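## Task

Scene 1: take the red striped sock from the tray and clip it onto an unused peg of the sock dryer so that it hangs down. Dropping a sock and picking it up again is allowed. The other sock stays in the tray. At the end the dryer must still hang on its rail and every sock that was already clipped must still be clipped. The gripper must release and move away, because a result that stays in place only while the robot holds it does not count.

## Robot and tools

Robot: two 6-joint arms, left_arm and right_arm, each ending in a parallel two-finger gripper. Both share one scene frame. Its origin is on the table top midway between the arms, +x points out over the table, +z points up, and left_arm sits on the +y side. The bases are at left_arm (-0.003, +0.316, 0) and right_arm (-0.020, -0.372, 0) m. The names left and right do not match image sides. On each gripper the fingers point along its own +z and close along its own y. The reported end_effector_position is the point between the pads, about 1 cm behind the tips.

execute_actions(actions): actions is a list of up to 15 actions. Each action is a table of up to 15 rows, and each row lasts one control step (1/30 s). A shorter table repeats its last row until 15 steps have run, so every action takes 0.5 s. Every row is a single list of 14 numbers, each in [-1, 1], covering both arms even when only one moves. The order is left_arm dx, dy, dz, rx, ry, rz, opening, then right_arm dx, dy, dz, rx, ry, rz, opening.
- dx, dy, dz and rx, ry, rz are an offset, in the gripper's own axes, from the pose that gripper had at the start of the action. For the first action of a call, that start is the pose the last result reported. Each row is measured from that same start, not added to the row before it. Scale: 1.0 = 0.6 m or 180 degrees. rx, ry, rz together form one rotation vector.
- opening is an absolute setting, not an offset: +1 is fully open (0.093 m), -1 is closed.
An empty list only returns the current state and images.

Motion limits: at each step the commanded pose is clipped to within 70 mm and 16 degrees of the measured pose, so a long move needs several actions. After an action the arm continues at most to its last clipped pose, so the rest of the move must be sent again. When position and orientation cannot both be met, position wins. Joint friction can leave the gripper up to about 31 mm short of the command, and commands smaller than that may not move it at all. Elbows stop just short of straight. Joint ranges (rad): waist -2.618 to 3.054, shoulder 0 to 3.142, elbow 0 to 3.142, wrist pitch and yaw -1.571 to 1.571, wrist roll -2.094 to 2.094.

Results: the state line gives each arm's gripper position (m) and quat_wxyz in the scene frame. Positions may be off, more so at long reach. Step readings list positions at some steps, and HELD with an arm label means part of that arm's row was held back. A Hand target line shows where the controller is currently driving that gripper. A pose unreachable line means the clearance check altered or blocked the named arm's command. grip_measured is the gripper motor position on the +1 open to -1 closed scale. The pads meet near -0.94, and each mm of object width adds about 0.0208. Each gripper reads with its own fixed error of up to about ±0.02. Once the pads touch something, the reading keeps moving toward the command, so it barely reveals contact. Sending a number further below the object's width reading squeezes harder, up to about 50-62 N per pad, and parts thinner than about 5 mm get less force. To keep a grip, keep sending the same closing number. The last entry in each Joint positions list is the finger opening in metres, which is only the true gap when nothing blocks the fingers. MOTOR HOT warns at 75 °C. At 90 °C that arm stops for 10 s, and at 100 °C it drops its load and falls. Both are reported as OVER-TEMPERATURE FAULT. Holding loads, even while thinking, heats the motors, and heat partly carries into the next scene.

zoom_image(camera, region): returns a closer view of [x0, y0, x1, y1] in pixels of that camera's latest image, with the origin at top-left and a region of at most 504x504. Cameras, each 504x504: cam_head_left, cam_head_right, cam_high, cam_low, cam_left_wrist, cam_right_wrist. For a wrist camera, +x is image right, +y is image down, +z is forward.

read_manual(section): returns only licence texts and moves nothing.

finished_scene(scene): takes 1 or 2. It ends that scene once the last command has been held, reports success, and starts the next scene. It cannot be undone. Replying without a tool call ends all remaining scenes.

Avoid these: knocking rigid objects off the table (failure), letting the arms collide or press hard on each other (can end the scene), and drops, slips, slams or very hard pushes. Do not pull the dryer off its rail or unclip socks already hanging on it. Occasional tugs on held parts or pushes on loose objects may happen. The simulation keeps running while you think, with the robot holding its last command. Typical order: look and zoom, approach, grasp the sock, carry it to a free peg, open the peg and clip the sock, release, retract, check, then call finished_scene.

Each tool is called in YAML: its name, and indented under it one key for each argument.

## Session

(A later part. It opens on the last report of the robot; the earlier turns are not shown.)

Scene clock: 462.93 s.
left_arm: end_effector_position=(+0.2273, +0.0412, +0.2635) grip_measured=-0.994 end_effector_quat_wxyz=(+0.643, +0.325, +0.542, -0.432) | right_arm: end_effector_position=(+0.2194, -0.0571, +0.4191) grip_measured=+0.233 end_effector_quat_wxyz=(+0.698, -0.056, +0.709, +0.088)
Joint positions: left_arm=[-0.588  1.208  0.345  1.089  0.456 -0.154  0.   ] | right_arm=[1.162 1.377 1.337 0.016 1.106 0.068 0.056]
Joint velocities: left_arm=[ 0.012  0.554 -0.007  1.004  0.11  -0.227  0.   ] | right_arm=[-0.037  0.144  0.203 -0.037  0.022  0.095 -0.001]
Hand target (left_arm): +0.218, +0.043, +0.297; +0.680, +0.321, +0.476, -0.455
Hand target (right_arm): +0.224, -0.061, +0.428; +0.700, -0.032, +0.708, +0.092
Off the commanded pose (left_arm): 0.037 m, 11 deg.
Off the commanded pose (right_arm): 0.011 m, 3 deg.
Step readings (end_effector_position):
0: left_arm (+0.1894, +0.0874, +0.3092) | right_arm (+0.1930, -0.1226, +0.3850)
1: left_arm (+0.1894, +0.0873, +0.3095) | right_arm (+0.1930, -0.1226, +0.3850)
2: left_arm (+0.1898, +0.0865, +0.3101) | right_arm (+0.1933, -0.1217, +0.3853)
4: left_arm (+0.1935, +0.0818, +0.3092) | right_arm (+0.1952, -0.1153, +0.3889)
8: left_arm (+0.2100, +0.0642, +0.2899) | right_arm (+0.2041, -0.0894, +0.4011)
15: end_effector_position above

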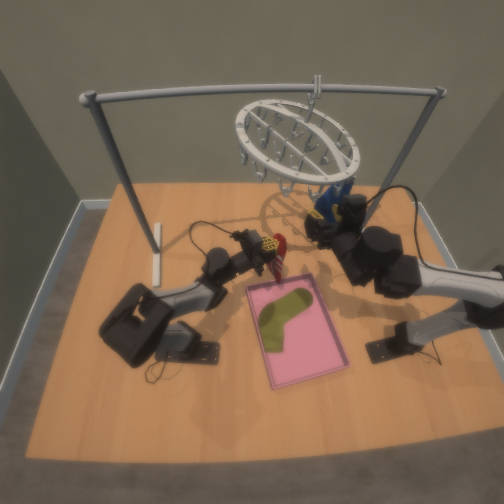

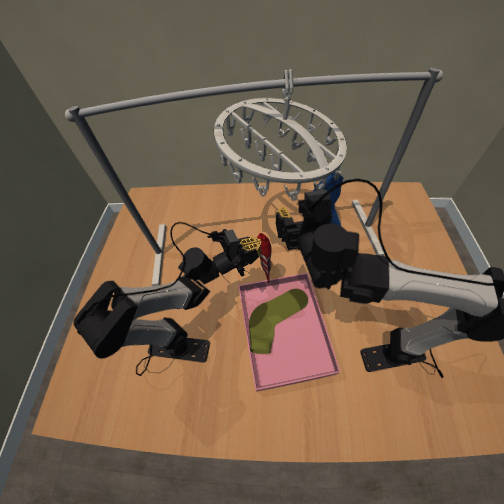

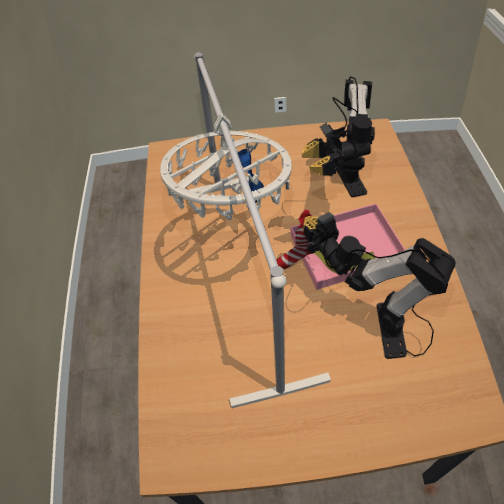

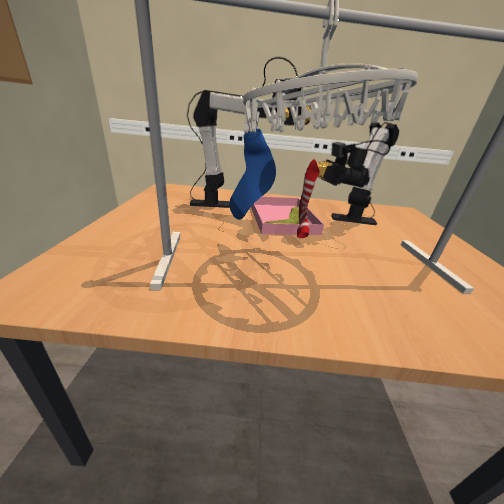

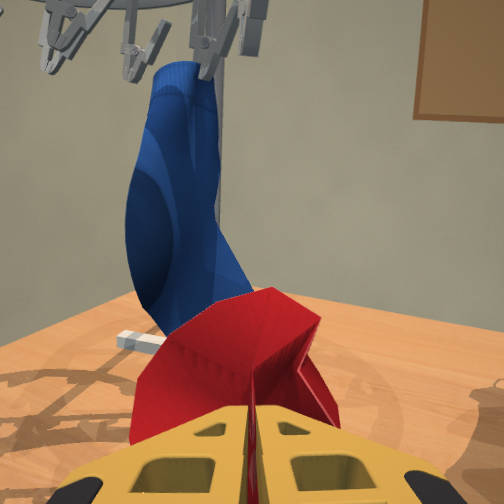

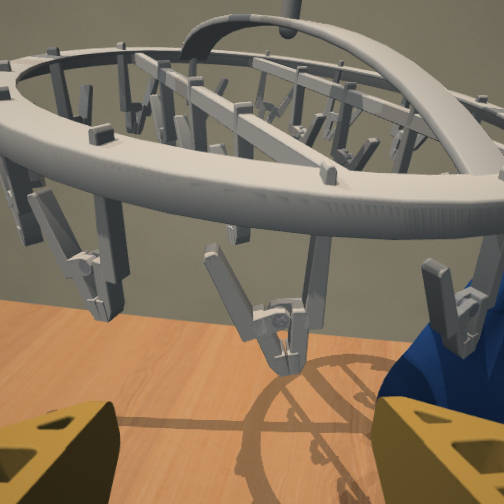

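execute_actions:
  actions: []

Scene clock: 463.57 s.
left_arm: end_effector_position=(+0.2182, +0.0441, +0.2916) grip_measured=-0.994 end_effector_quat_wxyz=(+0.676, +0.321, +0.486, -0.452) | right_arm: end_effector_position=(+0.2203, -0.0589, +0.4234) grip_measured=+0.233 end_effector_quat_wxyz=(+0.699, -0.043, +0.708, +0.093)
Joint positions: left_arm=[-0.588  1.231  0.345  1.258  0.478 -0.183  0.   ] | right_arm=[1.161 1.38  1.35  0.016 1.117 0.084 0.056]
Joint velocities: left_arm=[-0.002 -0.007  0.012  0.051 -0.037  0.007  0.   ] | right_arm=[ 0.002 -0.012 -0.012 -0.051  0.022  0.066 -0.001]
Hand target (left_arm): +0.218, +0.043, +0.297; +0.681, +0.321, +0.476, -0.455
Hand target (right_arm): +0.224, -0.061, +0.428; +0.700, -0.032, +0.708, +0.092
Off the commanded pose (left_arm): 0.010 m, 3 deg.
Off the commanded pose (right_arm): 0.007 m, 1 deg.

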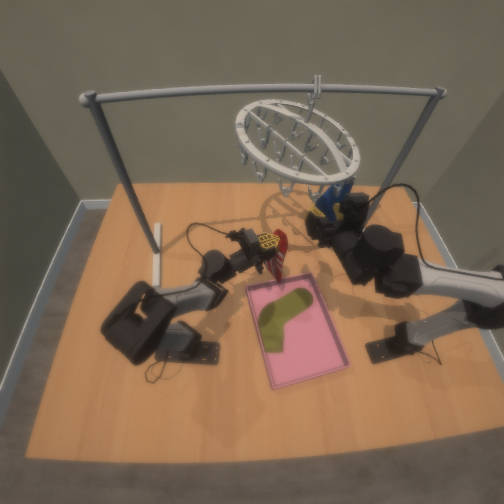

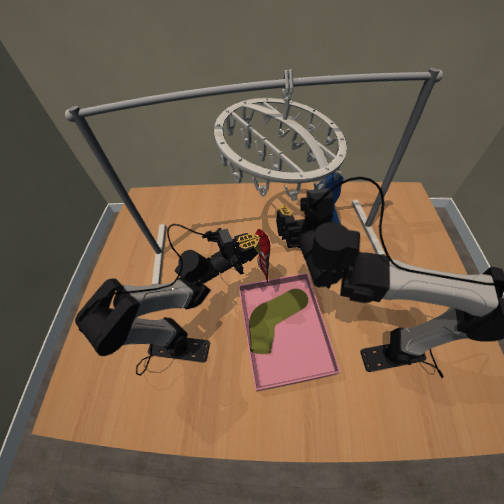

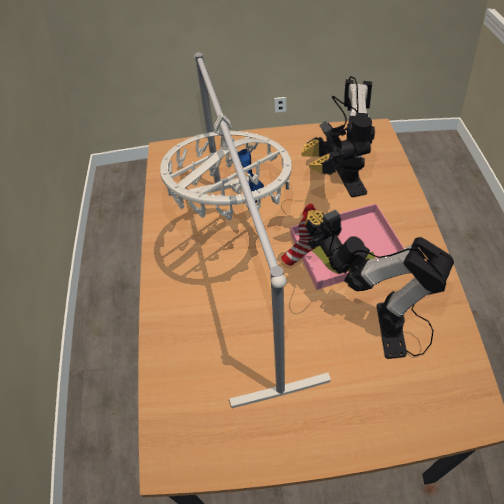

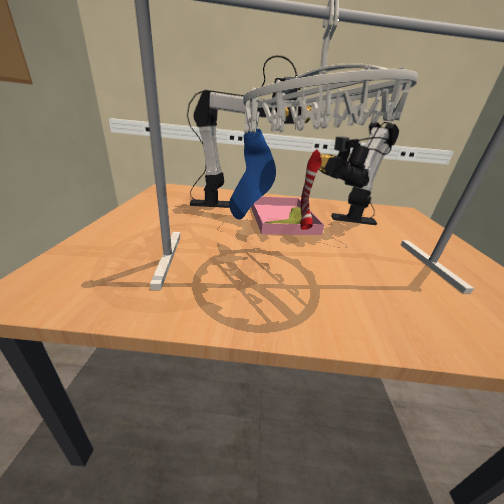

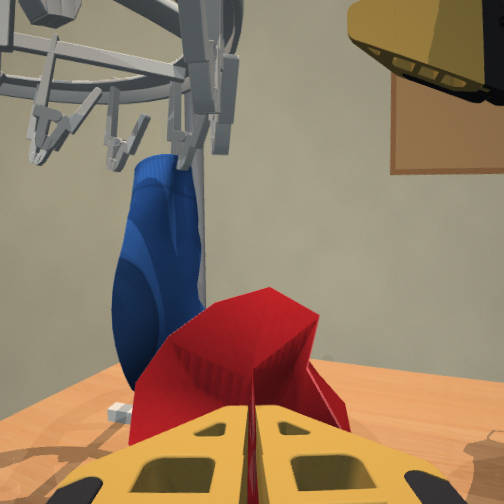

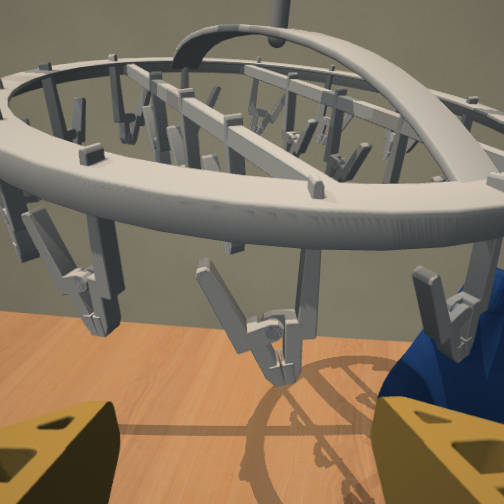

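execute_actions:
  actions:
    - [[0,0,0,0,0,0,-1,-0.002,0,0.004,0,0,0,0.23],[0,0,0,0,0,0,-1,-0.004,-0.001,0.009,0,0,0,0.23],[0,0,0,0,0,0,-1,-0.006,-0.001,0.015,0,0,0,0.23],[0,0,0,0,0,0,-1,-0.008,-0.002,0.021,0,0,0,0.23],[0,0,0,0,0,0,-1,-0.01,-0.002,0.027,0,0,0,0.23],[0,0,0,0,0,0,-1,-0.012,-0.003,0.033,0,0,0,0.23],[0,0,0,0,0,0,-1,-0.014,-0.003,0.039,0,0,0,0.23],[0,0,0,0,0,0,-1,-0.015,-0.004,0.045,0,0,0,0.23],[0,0,0,0,0,0,-1,-0.016,-0.004,0.051,0,0,0,0.23],[0,0,0,0,0,0,-1,-0.017,-0.005,0.057,0,0,0,0.23],[0,0,0,0,0,0,-1,-0.018,-0.005,0.062,0,0,0,0.23],[0,0,0,0,0,0,-1,-0.018,-0.005,0.067,0,0,0,0.23],[0,0,0,0,0,0,-1,-0.018,-0.005,0.07,0,0,0,0.23]]

Scene clock: 474.53 s.
left_arm: end_effector_position=(+0.2181, +0.0442, +0.2919) grip_measured=-0.994 end_effector_quat_wxyz=(+0.676, +0.321, +0.485, -0.452) | right_arm: end_effector_position=(+0.2582, -0.0614, +0.4325) grip_measured=+0.233 end_effector_quat_wxyz=(+0.702, -0.029, +0.706, +0.090)
Joint positions: left_arm=[-0.588  1.231  0.345  1.259  0.478 -0.183  0.   ] | right_arm=[1.043 1.434 1.422 0.014 1.023 0.085 0.056]
Joint velocities: left_arm=[ 0.017  0.002 -0.012  0.007  0.007 -0.066  0.   ] | right_arm=[-0.1    0.105  0.042 -0.037 -0.139 -0.051  0.   ]
Hand target (left_arm): +0.218, +0.044, +0.292; +0.676, +0.321, +0.486, -0.452
Hand target (right_arm): +0.262, -0.054, +0.434; +0.700, -0.042, +0.707, +0.093
Off the commanded pose (left_arm): 0.000 m, 0 deg.
Off the commanded pose (right_arm): 0.008 m, 2 deg.
Step readings (end_effector_position):
0: left_arm (+0.2181, +0.0442, +0.2919) | right_arm (+0.2203, -0.0589, +0.4234)
1: left_arm (+0.2181, +0.0442, +0.2919) | right_arm (+0.2203, -0.0589, +0.4234)
2: left_arm (+0.2181, +0.0442, +0.2919) | right_arm (+0.2206, -0.0589, +0.4234)
4: left_arm (+0.2181, +0.0442, +0.2919) | right_arm (+0.2235, -0.0599, +0.4234)
8: left_arm (+0.2181, +0.0442, +0.2919) | right_arm (+0.2373, -0.0630, +0.4279)
15: end_effector_position above

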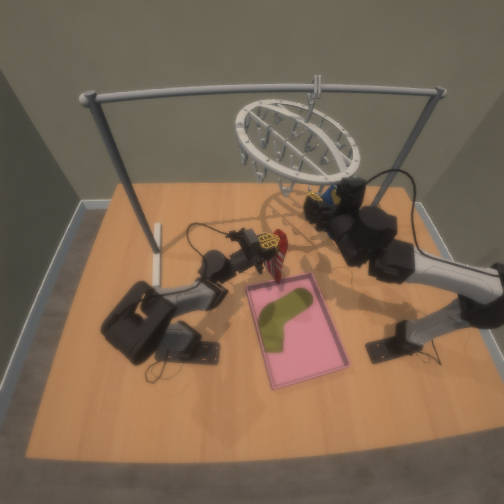

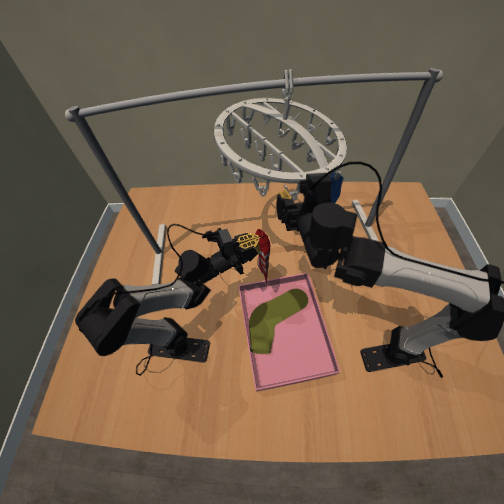

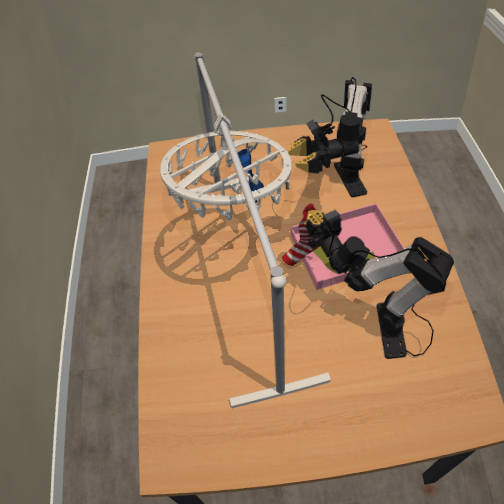

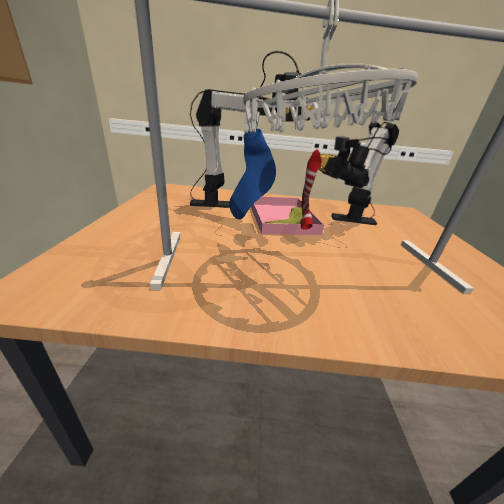

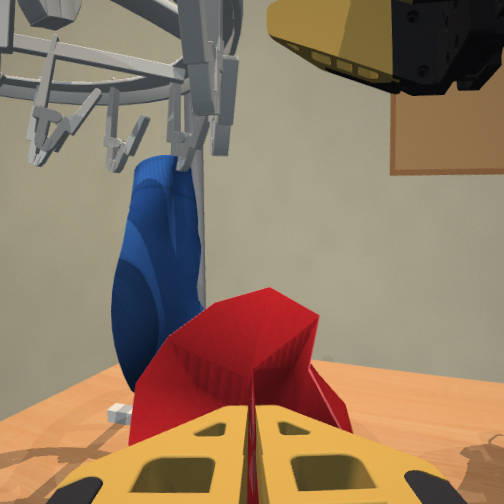

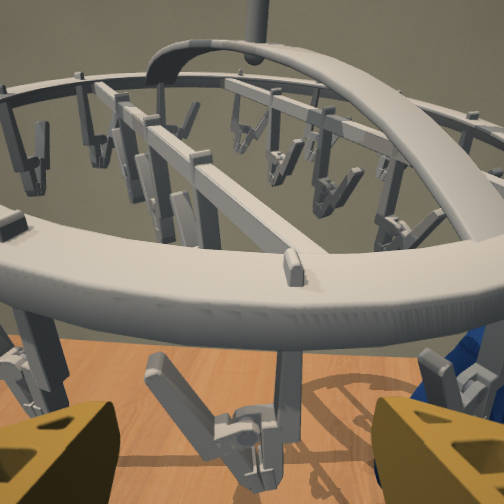

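execute_actions:
  actions: []

Scene clock: 476.17 s.
left_arm: end_effector_position=(+0.2181, +0.0442, +0.2919) grip_measured=-0.994 end_effector_quat_wxyz=(+0.676, +0.321, +0.485, -0.452) | right_arm: end_effector_position=(+0.2587, -0.0566, +0.4309) grip_measured=+0.233 end_effector_quat_wxyz=(+0.700, -0.038, +0.707, +0.096)
Joint positions: left_arm=[-0.588  1.231  0.345  1.259  0.478 -0.183  0.   ] | right_arm=[1.041 1.439 1.424 0.012 1.    0.085 0.056]
Joint velocities: left_arm=[-0.002 -0.022 -0.022 -0.037  0.007 -0.11   0.   ] | right_arm=[-0.007 -0.007 -0.007 -0.051 -0.022 -0.066 -0.   ]
Hand target (left_arm): +0.218, +0.044, +0.292; +0.676, +0.321, +0.486, -0.452
Hand target (right_arm): +0.262, -0.054, +0.434; +0.700, -0.042, +0.707, +0.093
Off the commanded pose (left_arm): 0.000 m, 0 deg.
Off the commanded pose (right_arm): 0.005 m, 1 deg.

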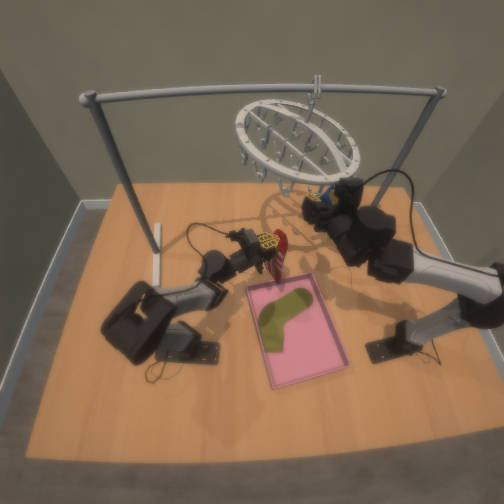

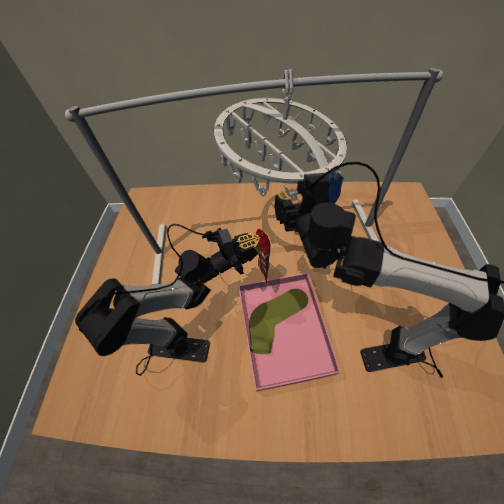

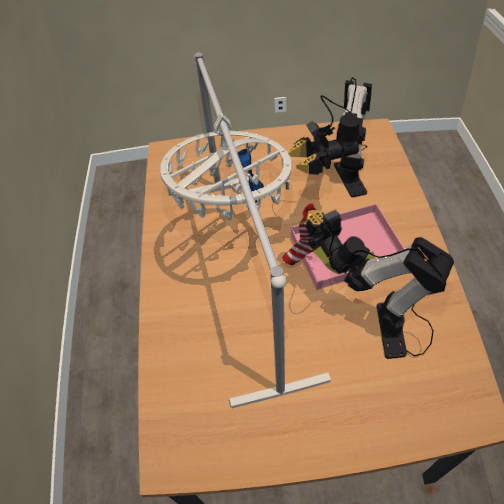

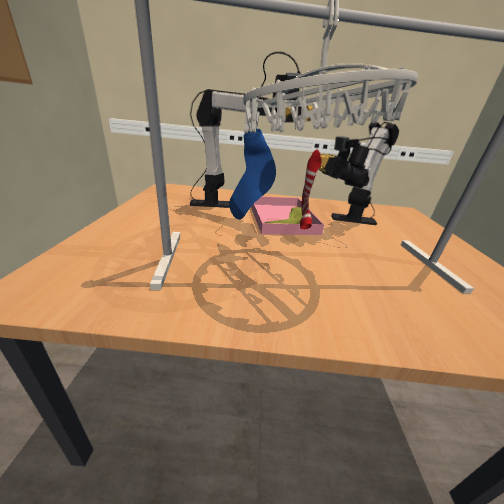

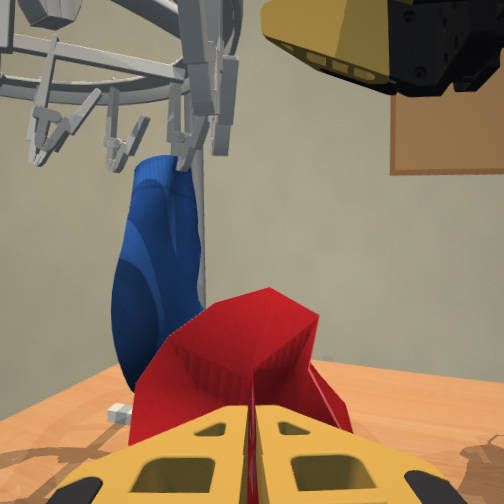

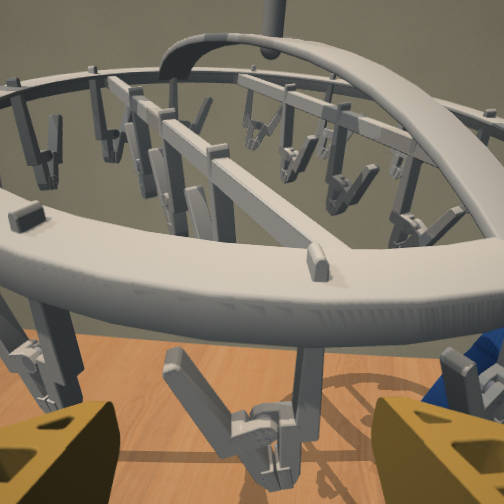

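zoom_image:
  camera: "cam_left_wrist"
  region: [150, 0, 420, 170]

zoom_image:
  camera: "cam_low"
  region: [260, 70, 350, 140]

zoom_image:
  camera: "cam_high"
  region: [260, 120, 350, 200]

Region (150, 0, 420, 170) of cam_left_wrist's 504x504 image, scaled by 1.867, with more detail than that image has; it fills the top 317 rows of this view, and the rest is white.

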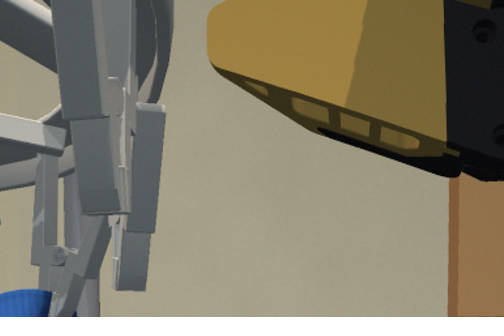

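Region (260, 70, 350, 140) of cam_low's 504x504 image, scaled by 5.600, with more detail than that image has.

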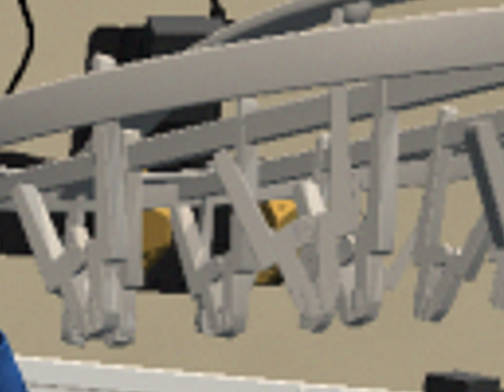

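Region (260, 120, 350, 200) of cam_high's 504x504 image, scaled by 5.600, with more detail than that image has.

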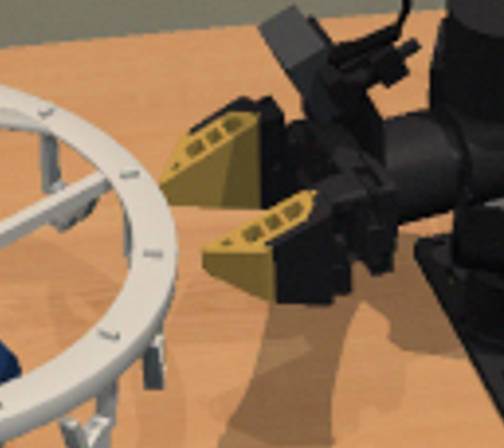

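execute_actions:
  actions:
    - [[0,0,0,0,0,0,-1,0,0,0.004,0,0,0,0.31],[0,0,0,0,0,0,-1,0,0,0.008,0,0,0,0.31],[0,0,0,0,0,0,-1,0,0.001,0.012,0,0,0,0.31],[0,0,0,0,0,0,-1,0,0.001,0.016,0,0,0,0.31],[0,0,0,0,0,0,-1,0,0.002,0.02,0,0,0,0.31],[0,0,0,0,0,0,-1,0,0.002,0.024,0,0,0,0.31],[0,0,0,0,0,0,-1,0,0.003,0.028,0,0,0,0.31],[0,0,0,0,0,0,-1,0,0.003,0.032,0,0,0,0.31],[0,0,0,0,0,0,-1,0,0.003,0.036,0,0,0,0.31],[0,0,0,0,0,0,-1,0,0.003,0.04,0,0,0,0.31],[0,0,0,0,0,0,-1,0,0.003,0.043,0,0,0,0.31],[0,0,0,0,0,0,-1,0,0.003,0.046,0,0,0,0.31],[0,0,0,0,0,0,-1,0,0.003,0.049,0,0,0,0.31],[0,0,0,0,0,0,-1,0,0.003,0.051,0,0,0,0.31]]

Scene clock: 500.77 s.
left_arm: end_effector_position=(+0.2181, +0.0442, +0.2919) grip_measured=-0.994 end_effector_quat_wxyz=(+0.676, +0.321, +0.485, -0.452) | right_arm: end_effector_position=(+0.2833, -0.0525, +0.4235) grip_measured=+0.307 end_effector_quat_wxyz=(+0.697, -0.040, +0.711, +0.085)
Joint positions: left_arm=[-0.588  1.231  0.345  1.259  0.478 -0.183  0.   ] | right_arm=[0.978 1.493 1.456 0.013 0.948 0.085 0.06 ]
Joint velocities: left_arm=[-0.002  0.012 -0.002 -0.11  -0.037 -0.081  0.   ] | right_arm=[-0.1    0.076  0.085  0.007 -0.066 -0.007 -0.   ]
Hand target (left_arm): +0.218, +0.044, +0.292; +0.676, +0.321, +0.485, -0.452
Hand target (right_arm): +0.288, -0.049, +0.431; +0.700, -0.039, +0.706, +0.096
Off the commanded pose (left_arm): 0.000 m, 0 deg.
Off the commanded pose (right_arm): 0.010 m, 1 deg.
Step readings (end_effector_position):
0: left_arm (+0.2181, +0.0442, +0.2919) | right_arm (+0.2587, -0.0566, +0.4309)
1: left_arm (+0.2181, +0.0442, +0.2919) | right_arm (+0.2587, -0.0566, +0.4309)
2: left_arm (+0.2181, +0.0442, +0.2919) | right_arm (+0.2588, -0.0566, +0.4309)
4: left_arm (+0.2181, +0.0442, +0.2919) | right_arm (+0.2601, -0.0570, +0.4309)
8: left_arm (+0.2181, +0.0442, +0.2919) | right_arm (+0.2684, -0.0576, +0.4278)
15: end_effector_position above

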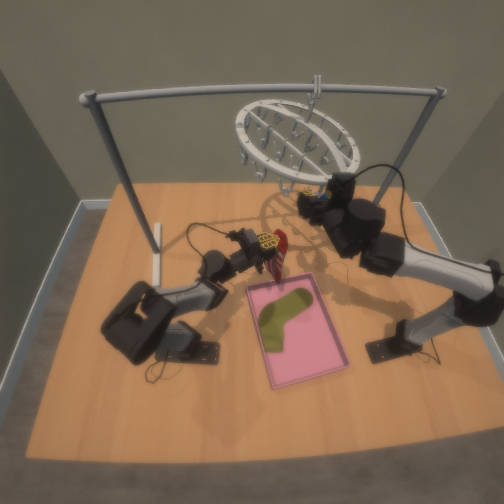

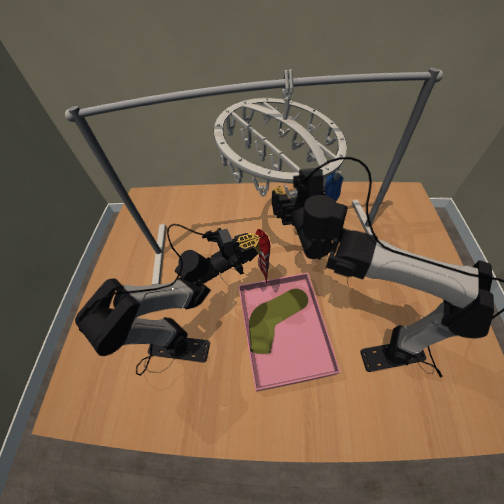

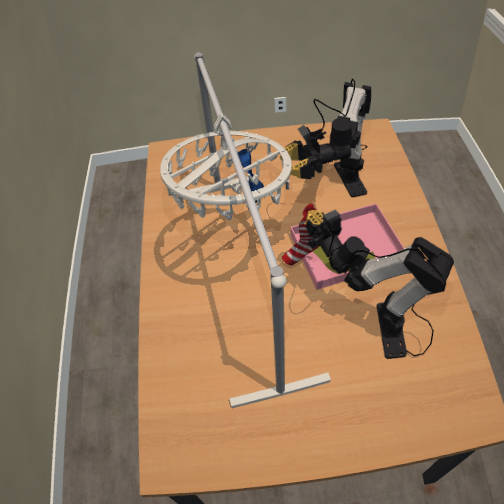

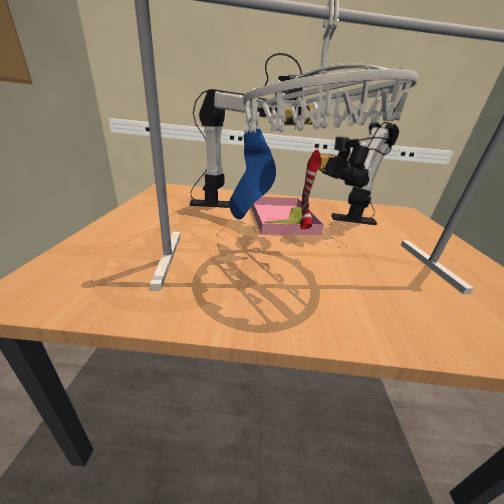

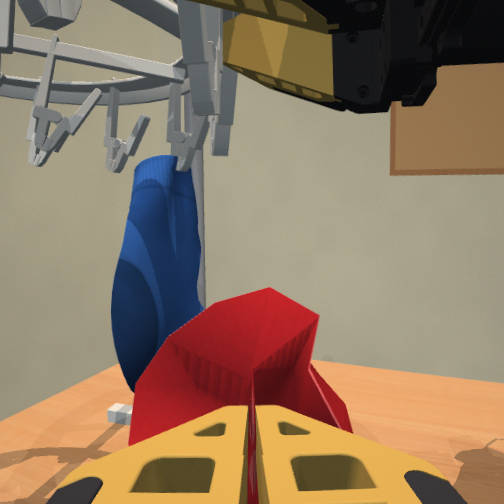

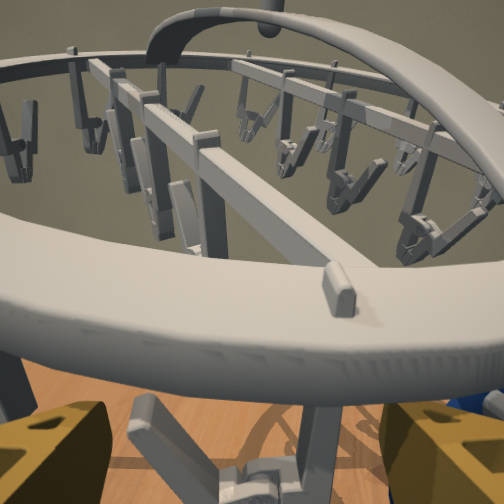

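execute_actions:
  actions: []

Scene clock: 502.07 s.
left_arm: end_effector_position=(+0.2181, +0.0442, +0.2919) grip_measured=-0.994 end_effector_quat_wxyz=(+0.676, +0.321, +0.485, -0.452) | right_arm: end_effector_position=(+0.2844, -0.0506, +0.4245) grip_measured=+0.307 end_effector_quat_wxyz=(+0.697, -0.043, +0.710, +0.090)
Joint positions: left_arm=[-0.588  1.231  0.345  1.259  0.478 -0.183  0.   ] | right_arm=[0.974 1.496 1.461 0.013 0.933 0.085 0.06 ]
Joint velocities: left_arm=[-0.007  0.012 -0.007 -0.007 -0.066  0.066  0.   ] | right_arm=[ 0.022  0.002  0.017 -0.066  0.022  0.022 -0.   ]
Hand target (left_arm): +0.218, +0.044, +0.292; +0.676, +0.321, +0.485, -0.452
Hand target (right_arm): +0.288, -0.049, +0.431; +0.700, -0.038, +0.706, +0.095
Off the commanded pose (left_arm): 0.000 m, 0 deg.
Off the commanded pose (right_arm): 0.008 m, 1 deg.

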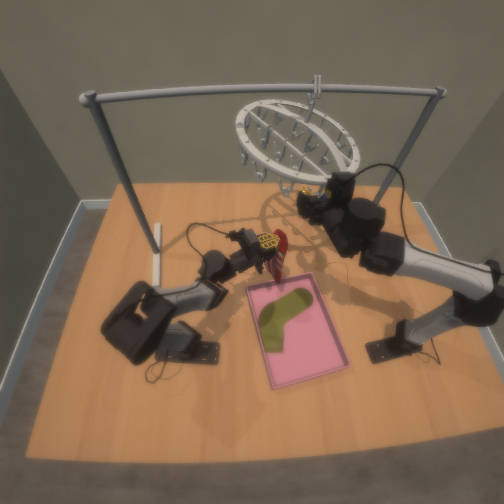

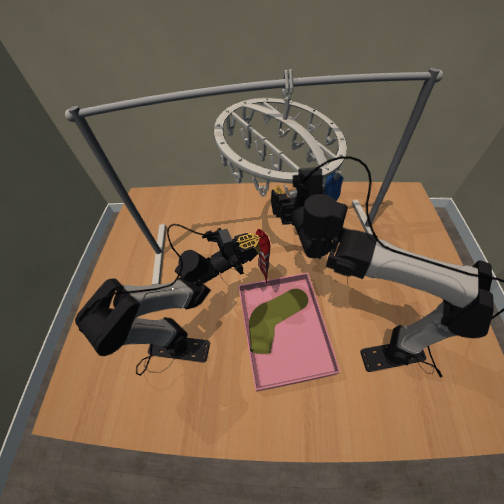

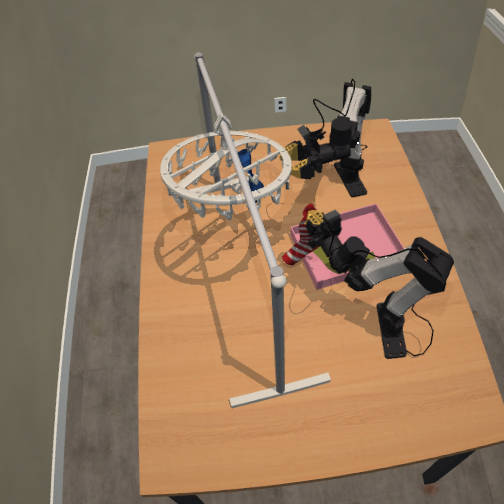

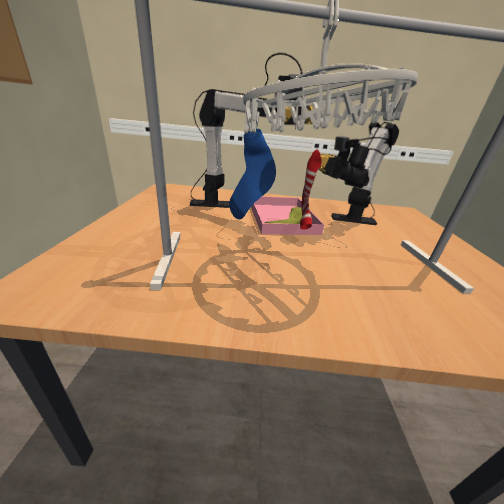

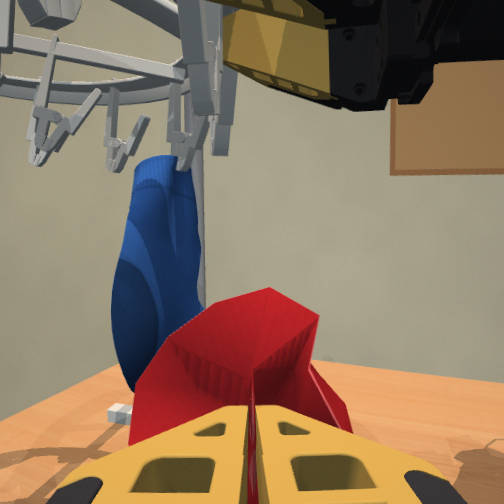

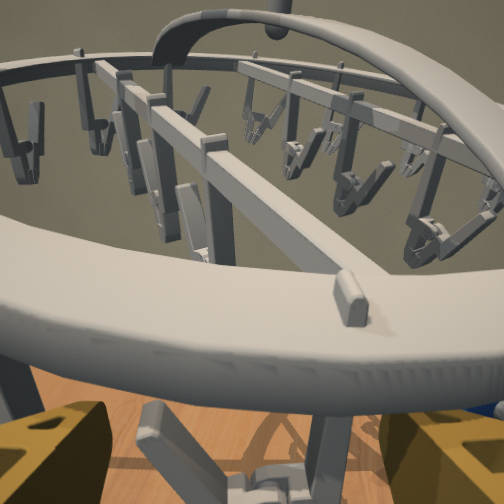

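zoom_image:
  camera: "cam_left_wrist"
  region: [140, 0, 380, 170]

zoom_image:
  camera: "cam_right_wrist"
  region: [60, 340, 460, 504]

zoom_image:
  camera: "cam_head_right"
  region: [240, 150, 340, 230]

Region (140, 0, 380, 170) of cam_left_wrist's 504x504 image, scaled by 2.100, with more detail than that image has; it fills the top 357 rows of this view, and the rest is white.

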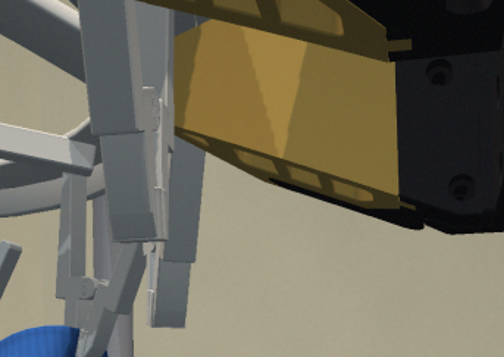

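Region (60, 340, 460, 504) of cam_right_wrist's 504x504 image, scaled by 1.260, with more detail than that image has; it fills the top 207 rows of this view, and the rest is white.

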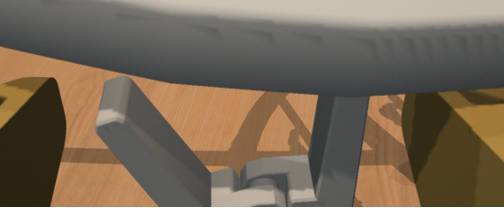

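Region (240, 150, 340, 230) of cam_head_right's 504x504 image, scaled by 5.040, with more detail than that image has; it fills the top 403 rows of this view, and the rest is white.

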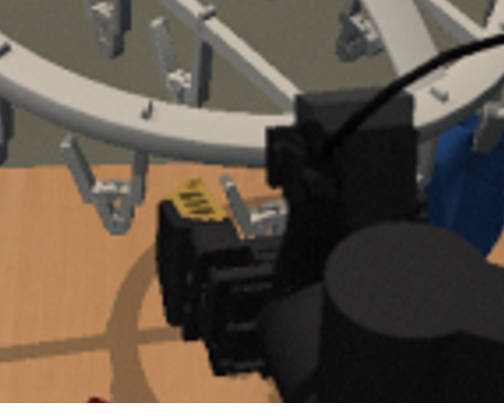

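execute_actions:
  actions:
    - [[0,0,0,0,0,0,-1,0,0,0,0,0,0,0.25],[0,0,0,0,0,0,-1,0,0,0,0,0,0,0.19],[0,0,0,0,0,0,-1,0,0,0,0,0,0,0.13],[0,0,0,0,0,0,-1,0,0,0,0,0,0,0.07],[0,0,0,0,0,0,-1,0,0,0,0,0,0,0.01],[0,0,0,0,0,0,-1,0,0,0,0,0,0,-0.04],[0,0,0,0,0,0,-1,0,0,0,0,0,0,-0.09],[0,0,0,0,0,0,-1,0,0,0,0,0,0,-0.14],[0,0,0,0,0,0,-1,0,0,0,0,0,0,-0.19],[0,0,0,0,0,0,-1,0,0,0,0,0,0,-0.24],[0,0,0,0,0,0,-1,0,0,0,0,0,0,-0.29],[0,0,0,0,0,0,-1,0,0,0,0,0,0,-0.34],[0,0,0,0,0,0,-1,0,0,0,0,0,0,-0.38],[0,0,0,0,0,0,-1,0,0,0,0,0,0,-0.42],[0,0,0,0,0,0,-1,0,0,0,0,0,0,-0.45]]

Scene clock: 511.93 s.
left_arm: end_effector_position=(+0.2181, +0.0442, +0.2919) grip_measured=-0.994 end_effector_quat_wxyz=(+0.676, +0.321, +0.485, -0.452) | right_arm: end_effector_position=(+0.2844, -0.0507, +0.4245) grip_measured=-0.419 end_effector_quat_wxyz=(+0.697, -0.043, +0.710, +0.090)
Joint positions: left_arm=[-0.588  1.231  0.345  1.259  0.478 -0.183  0.   ] | right_arm=[0.974 1.496 1.461 0.013 0.934 0.086 0.025]
Joint velocities: left_arm=[-0.002 -0.007 -0.017  0.051 -0.007  0.007  0.   ] | right_arm=[ 0.002  0.007 -0.022 -0.022  0.037 -0.022 -0.029]
Hand target (left_arm): +0.218, +0.044, +0.292; +0.676, +0.321, +0.485, -0.452
Hand target (right_arm): +0.284, -0.051, +0.424; +0.697, -0.044, +0.710, +0.090
Off the commanded pose (left_arm): 0.000 m, 0 deg.
Off the commanded pose (right_arm): 0.000 m, 0 deg.
Step readings (end_effector_position):
0: left_arm (+0.2181, +0.0442, +0.2919) | right_arm (+0.2844, -0.0506, +0.4245)
1: left_arm (+0.2181, +0.0442, +0.2919) | right_arm (+0.2844, -0.0506, +0.4245)
2: left_arm (+0.2181, +0.0442, +0.2919) | right_arm (+0.2844, -0.0506, +0.4245)
4: left_arm (+0.2181, +0.0442, +0.2919) | right_arm (+0.2844, -0.0506, +0.4245)
8: left_arm (+0.2181, +0.0442, +0.2919) | right_arm (+0.2844, -0.0506, +0.4245)
15: end_effector_position above

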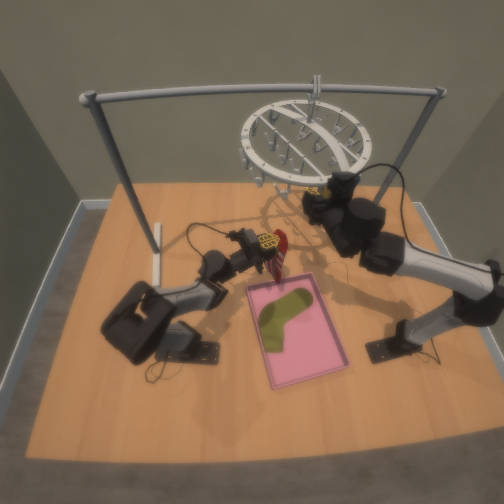

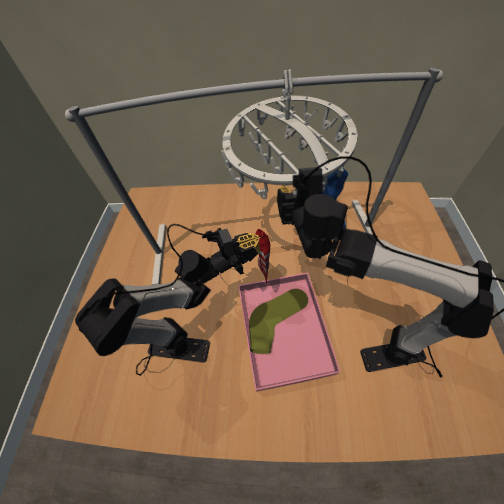

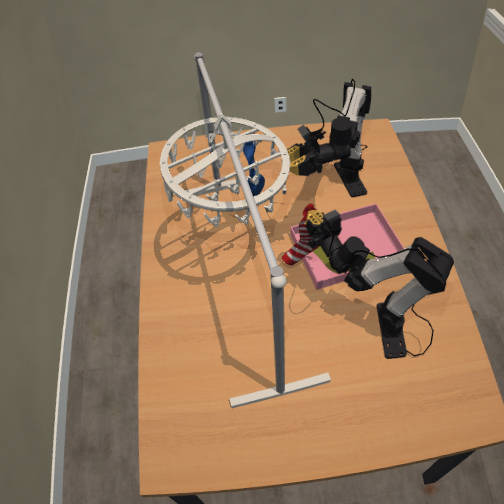

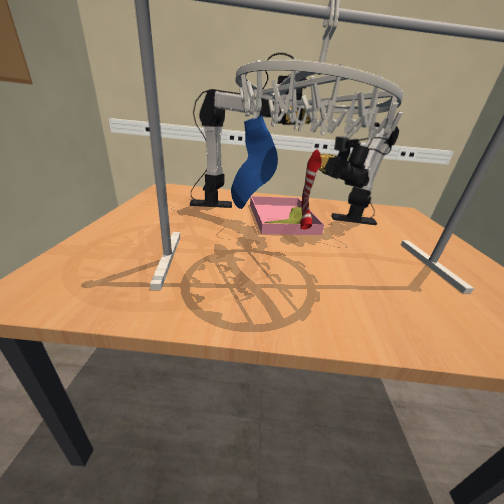

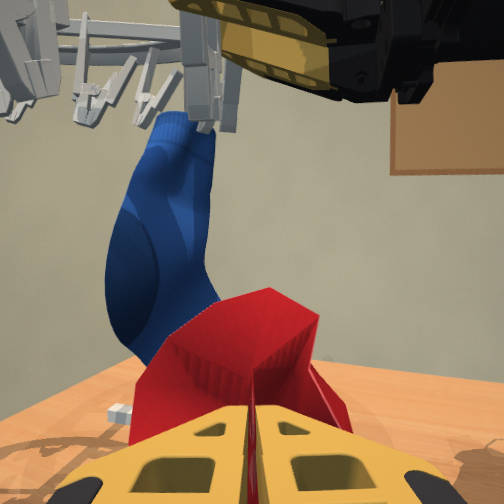

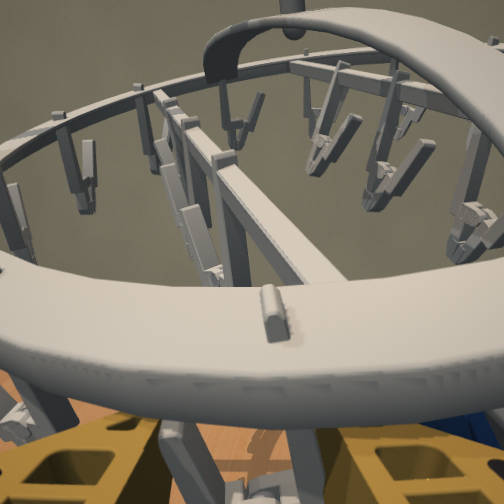

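execute_actions:
  actions: []

Scene clock: 513.57 s.
left_arm: end_effector_position=(+0.2181, +0.0442, +0.2919) grip_measured=-0.994 end_effector_quat_wxyz=(+0.676, +0.321, +0.485, -0.452) | right_arm: end_effector_position=(+0.2844, -0.0506, +0.4248) grip_measured=-0.433 end_effector_quat_wxyz=(+0.697, -0.042, +0.710, +0.091)
Joint positions: left_arm=[-0.588  1.231  0.345  1.259  0.478 -0.183  0.   ] | right_arm=[0.974 1.496 1.461 0.015 0.933 0.087 0.024]
Joint velocities: left_arm=[-0.002 -0.017  0.007 -0.037 -0.007 -0.081  0.   ] | right_arm=[ 0.012 -0.002  0.002 -0.022 -0.066  0.037 -0.   ]
Hand target (left_arm): +0.218, +0.044, +0.292; +0.676, +0.321, +0.485, -0.452
Hand target (right_arm): +0.284, -0.051, +0.424; +0.697, -0.043, +0.710, +0.090
Off the commanded pose (left_arm): 0.000 m, 0 deg.
Off the commanded pose (right_arm): 0.000 m, 0 deg.

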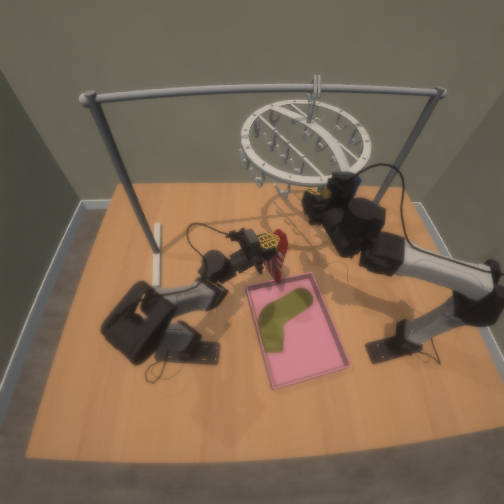

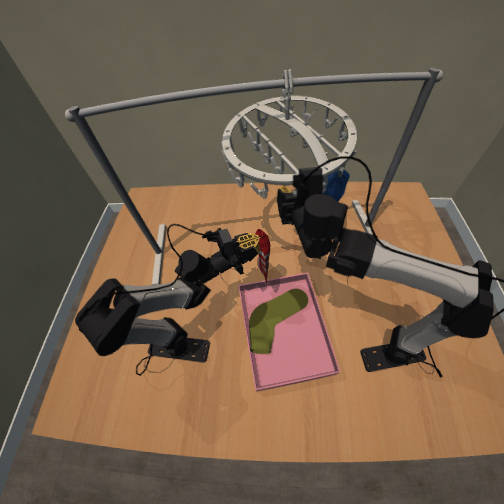

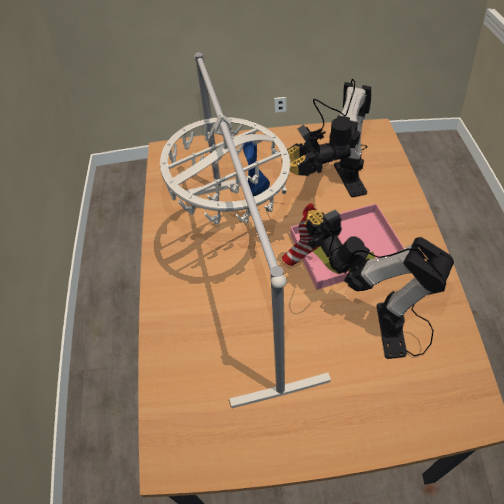

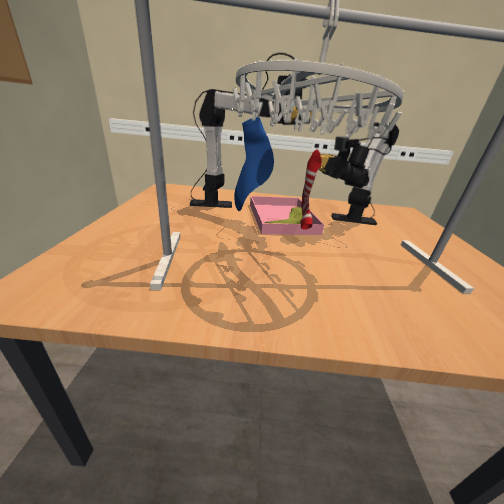

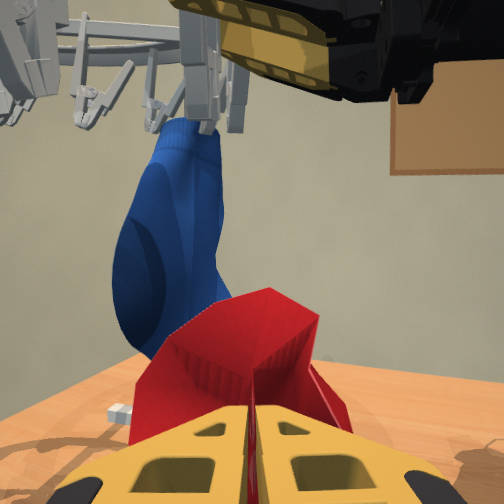

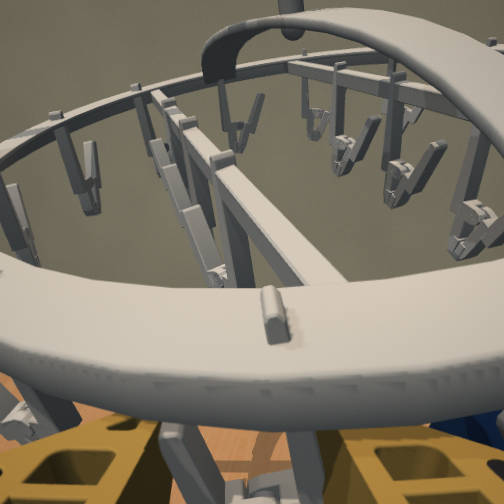

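zoom_image:
  camera: "cam_left_wrist"
  region: [140, 0, 340, 150]

zoom_image:
  camera: "cam_low"
  region: [255, 75, 335, 140]

zoom_image:
  camera: "cam_right_wrist"
  region: [100, 380, 400, 504]

Region (140, 0, 340, 150) of cam_left_wrist's 504x504 image, scaled by 2.520, with more detail than that image has; it fills the top 378 rows of this view, and the rest is white.

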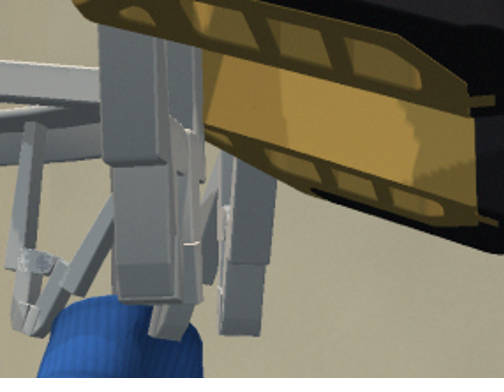

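Region (255, 75, 335, 140) of cam_low's 504x504 image, scaled by 6.300, with more detail than that image has; it fills the top 410 rows of this view, and the rest is white.

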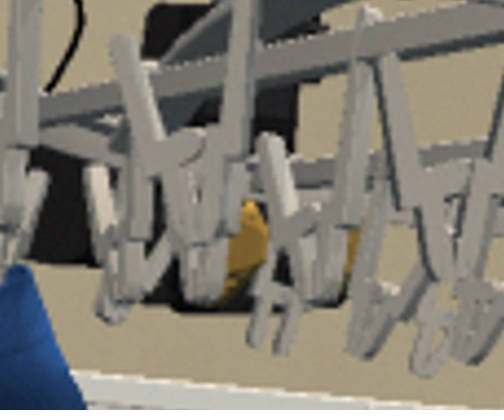

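Region (100, 380, 400, 504) of cam_right_wrist's 504x504 image, scaled by 1.680, with more detail than that image has; it fills the top 208 rows of this view, and the rest is white.

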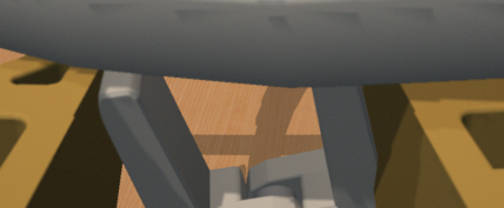

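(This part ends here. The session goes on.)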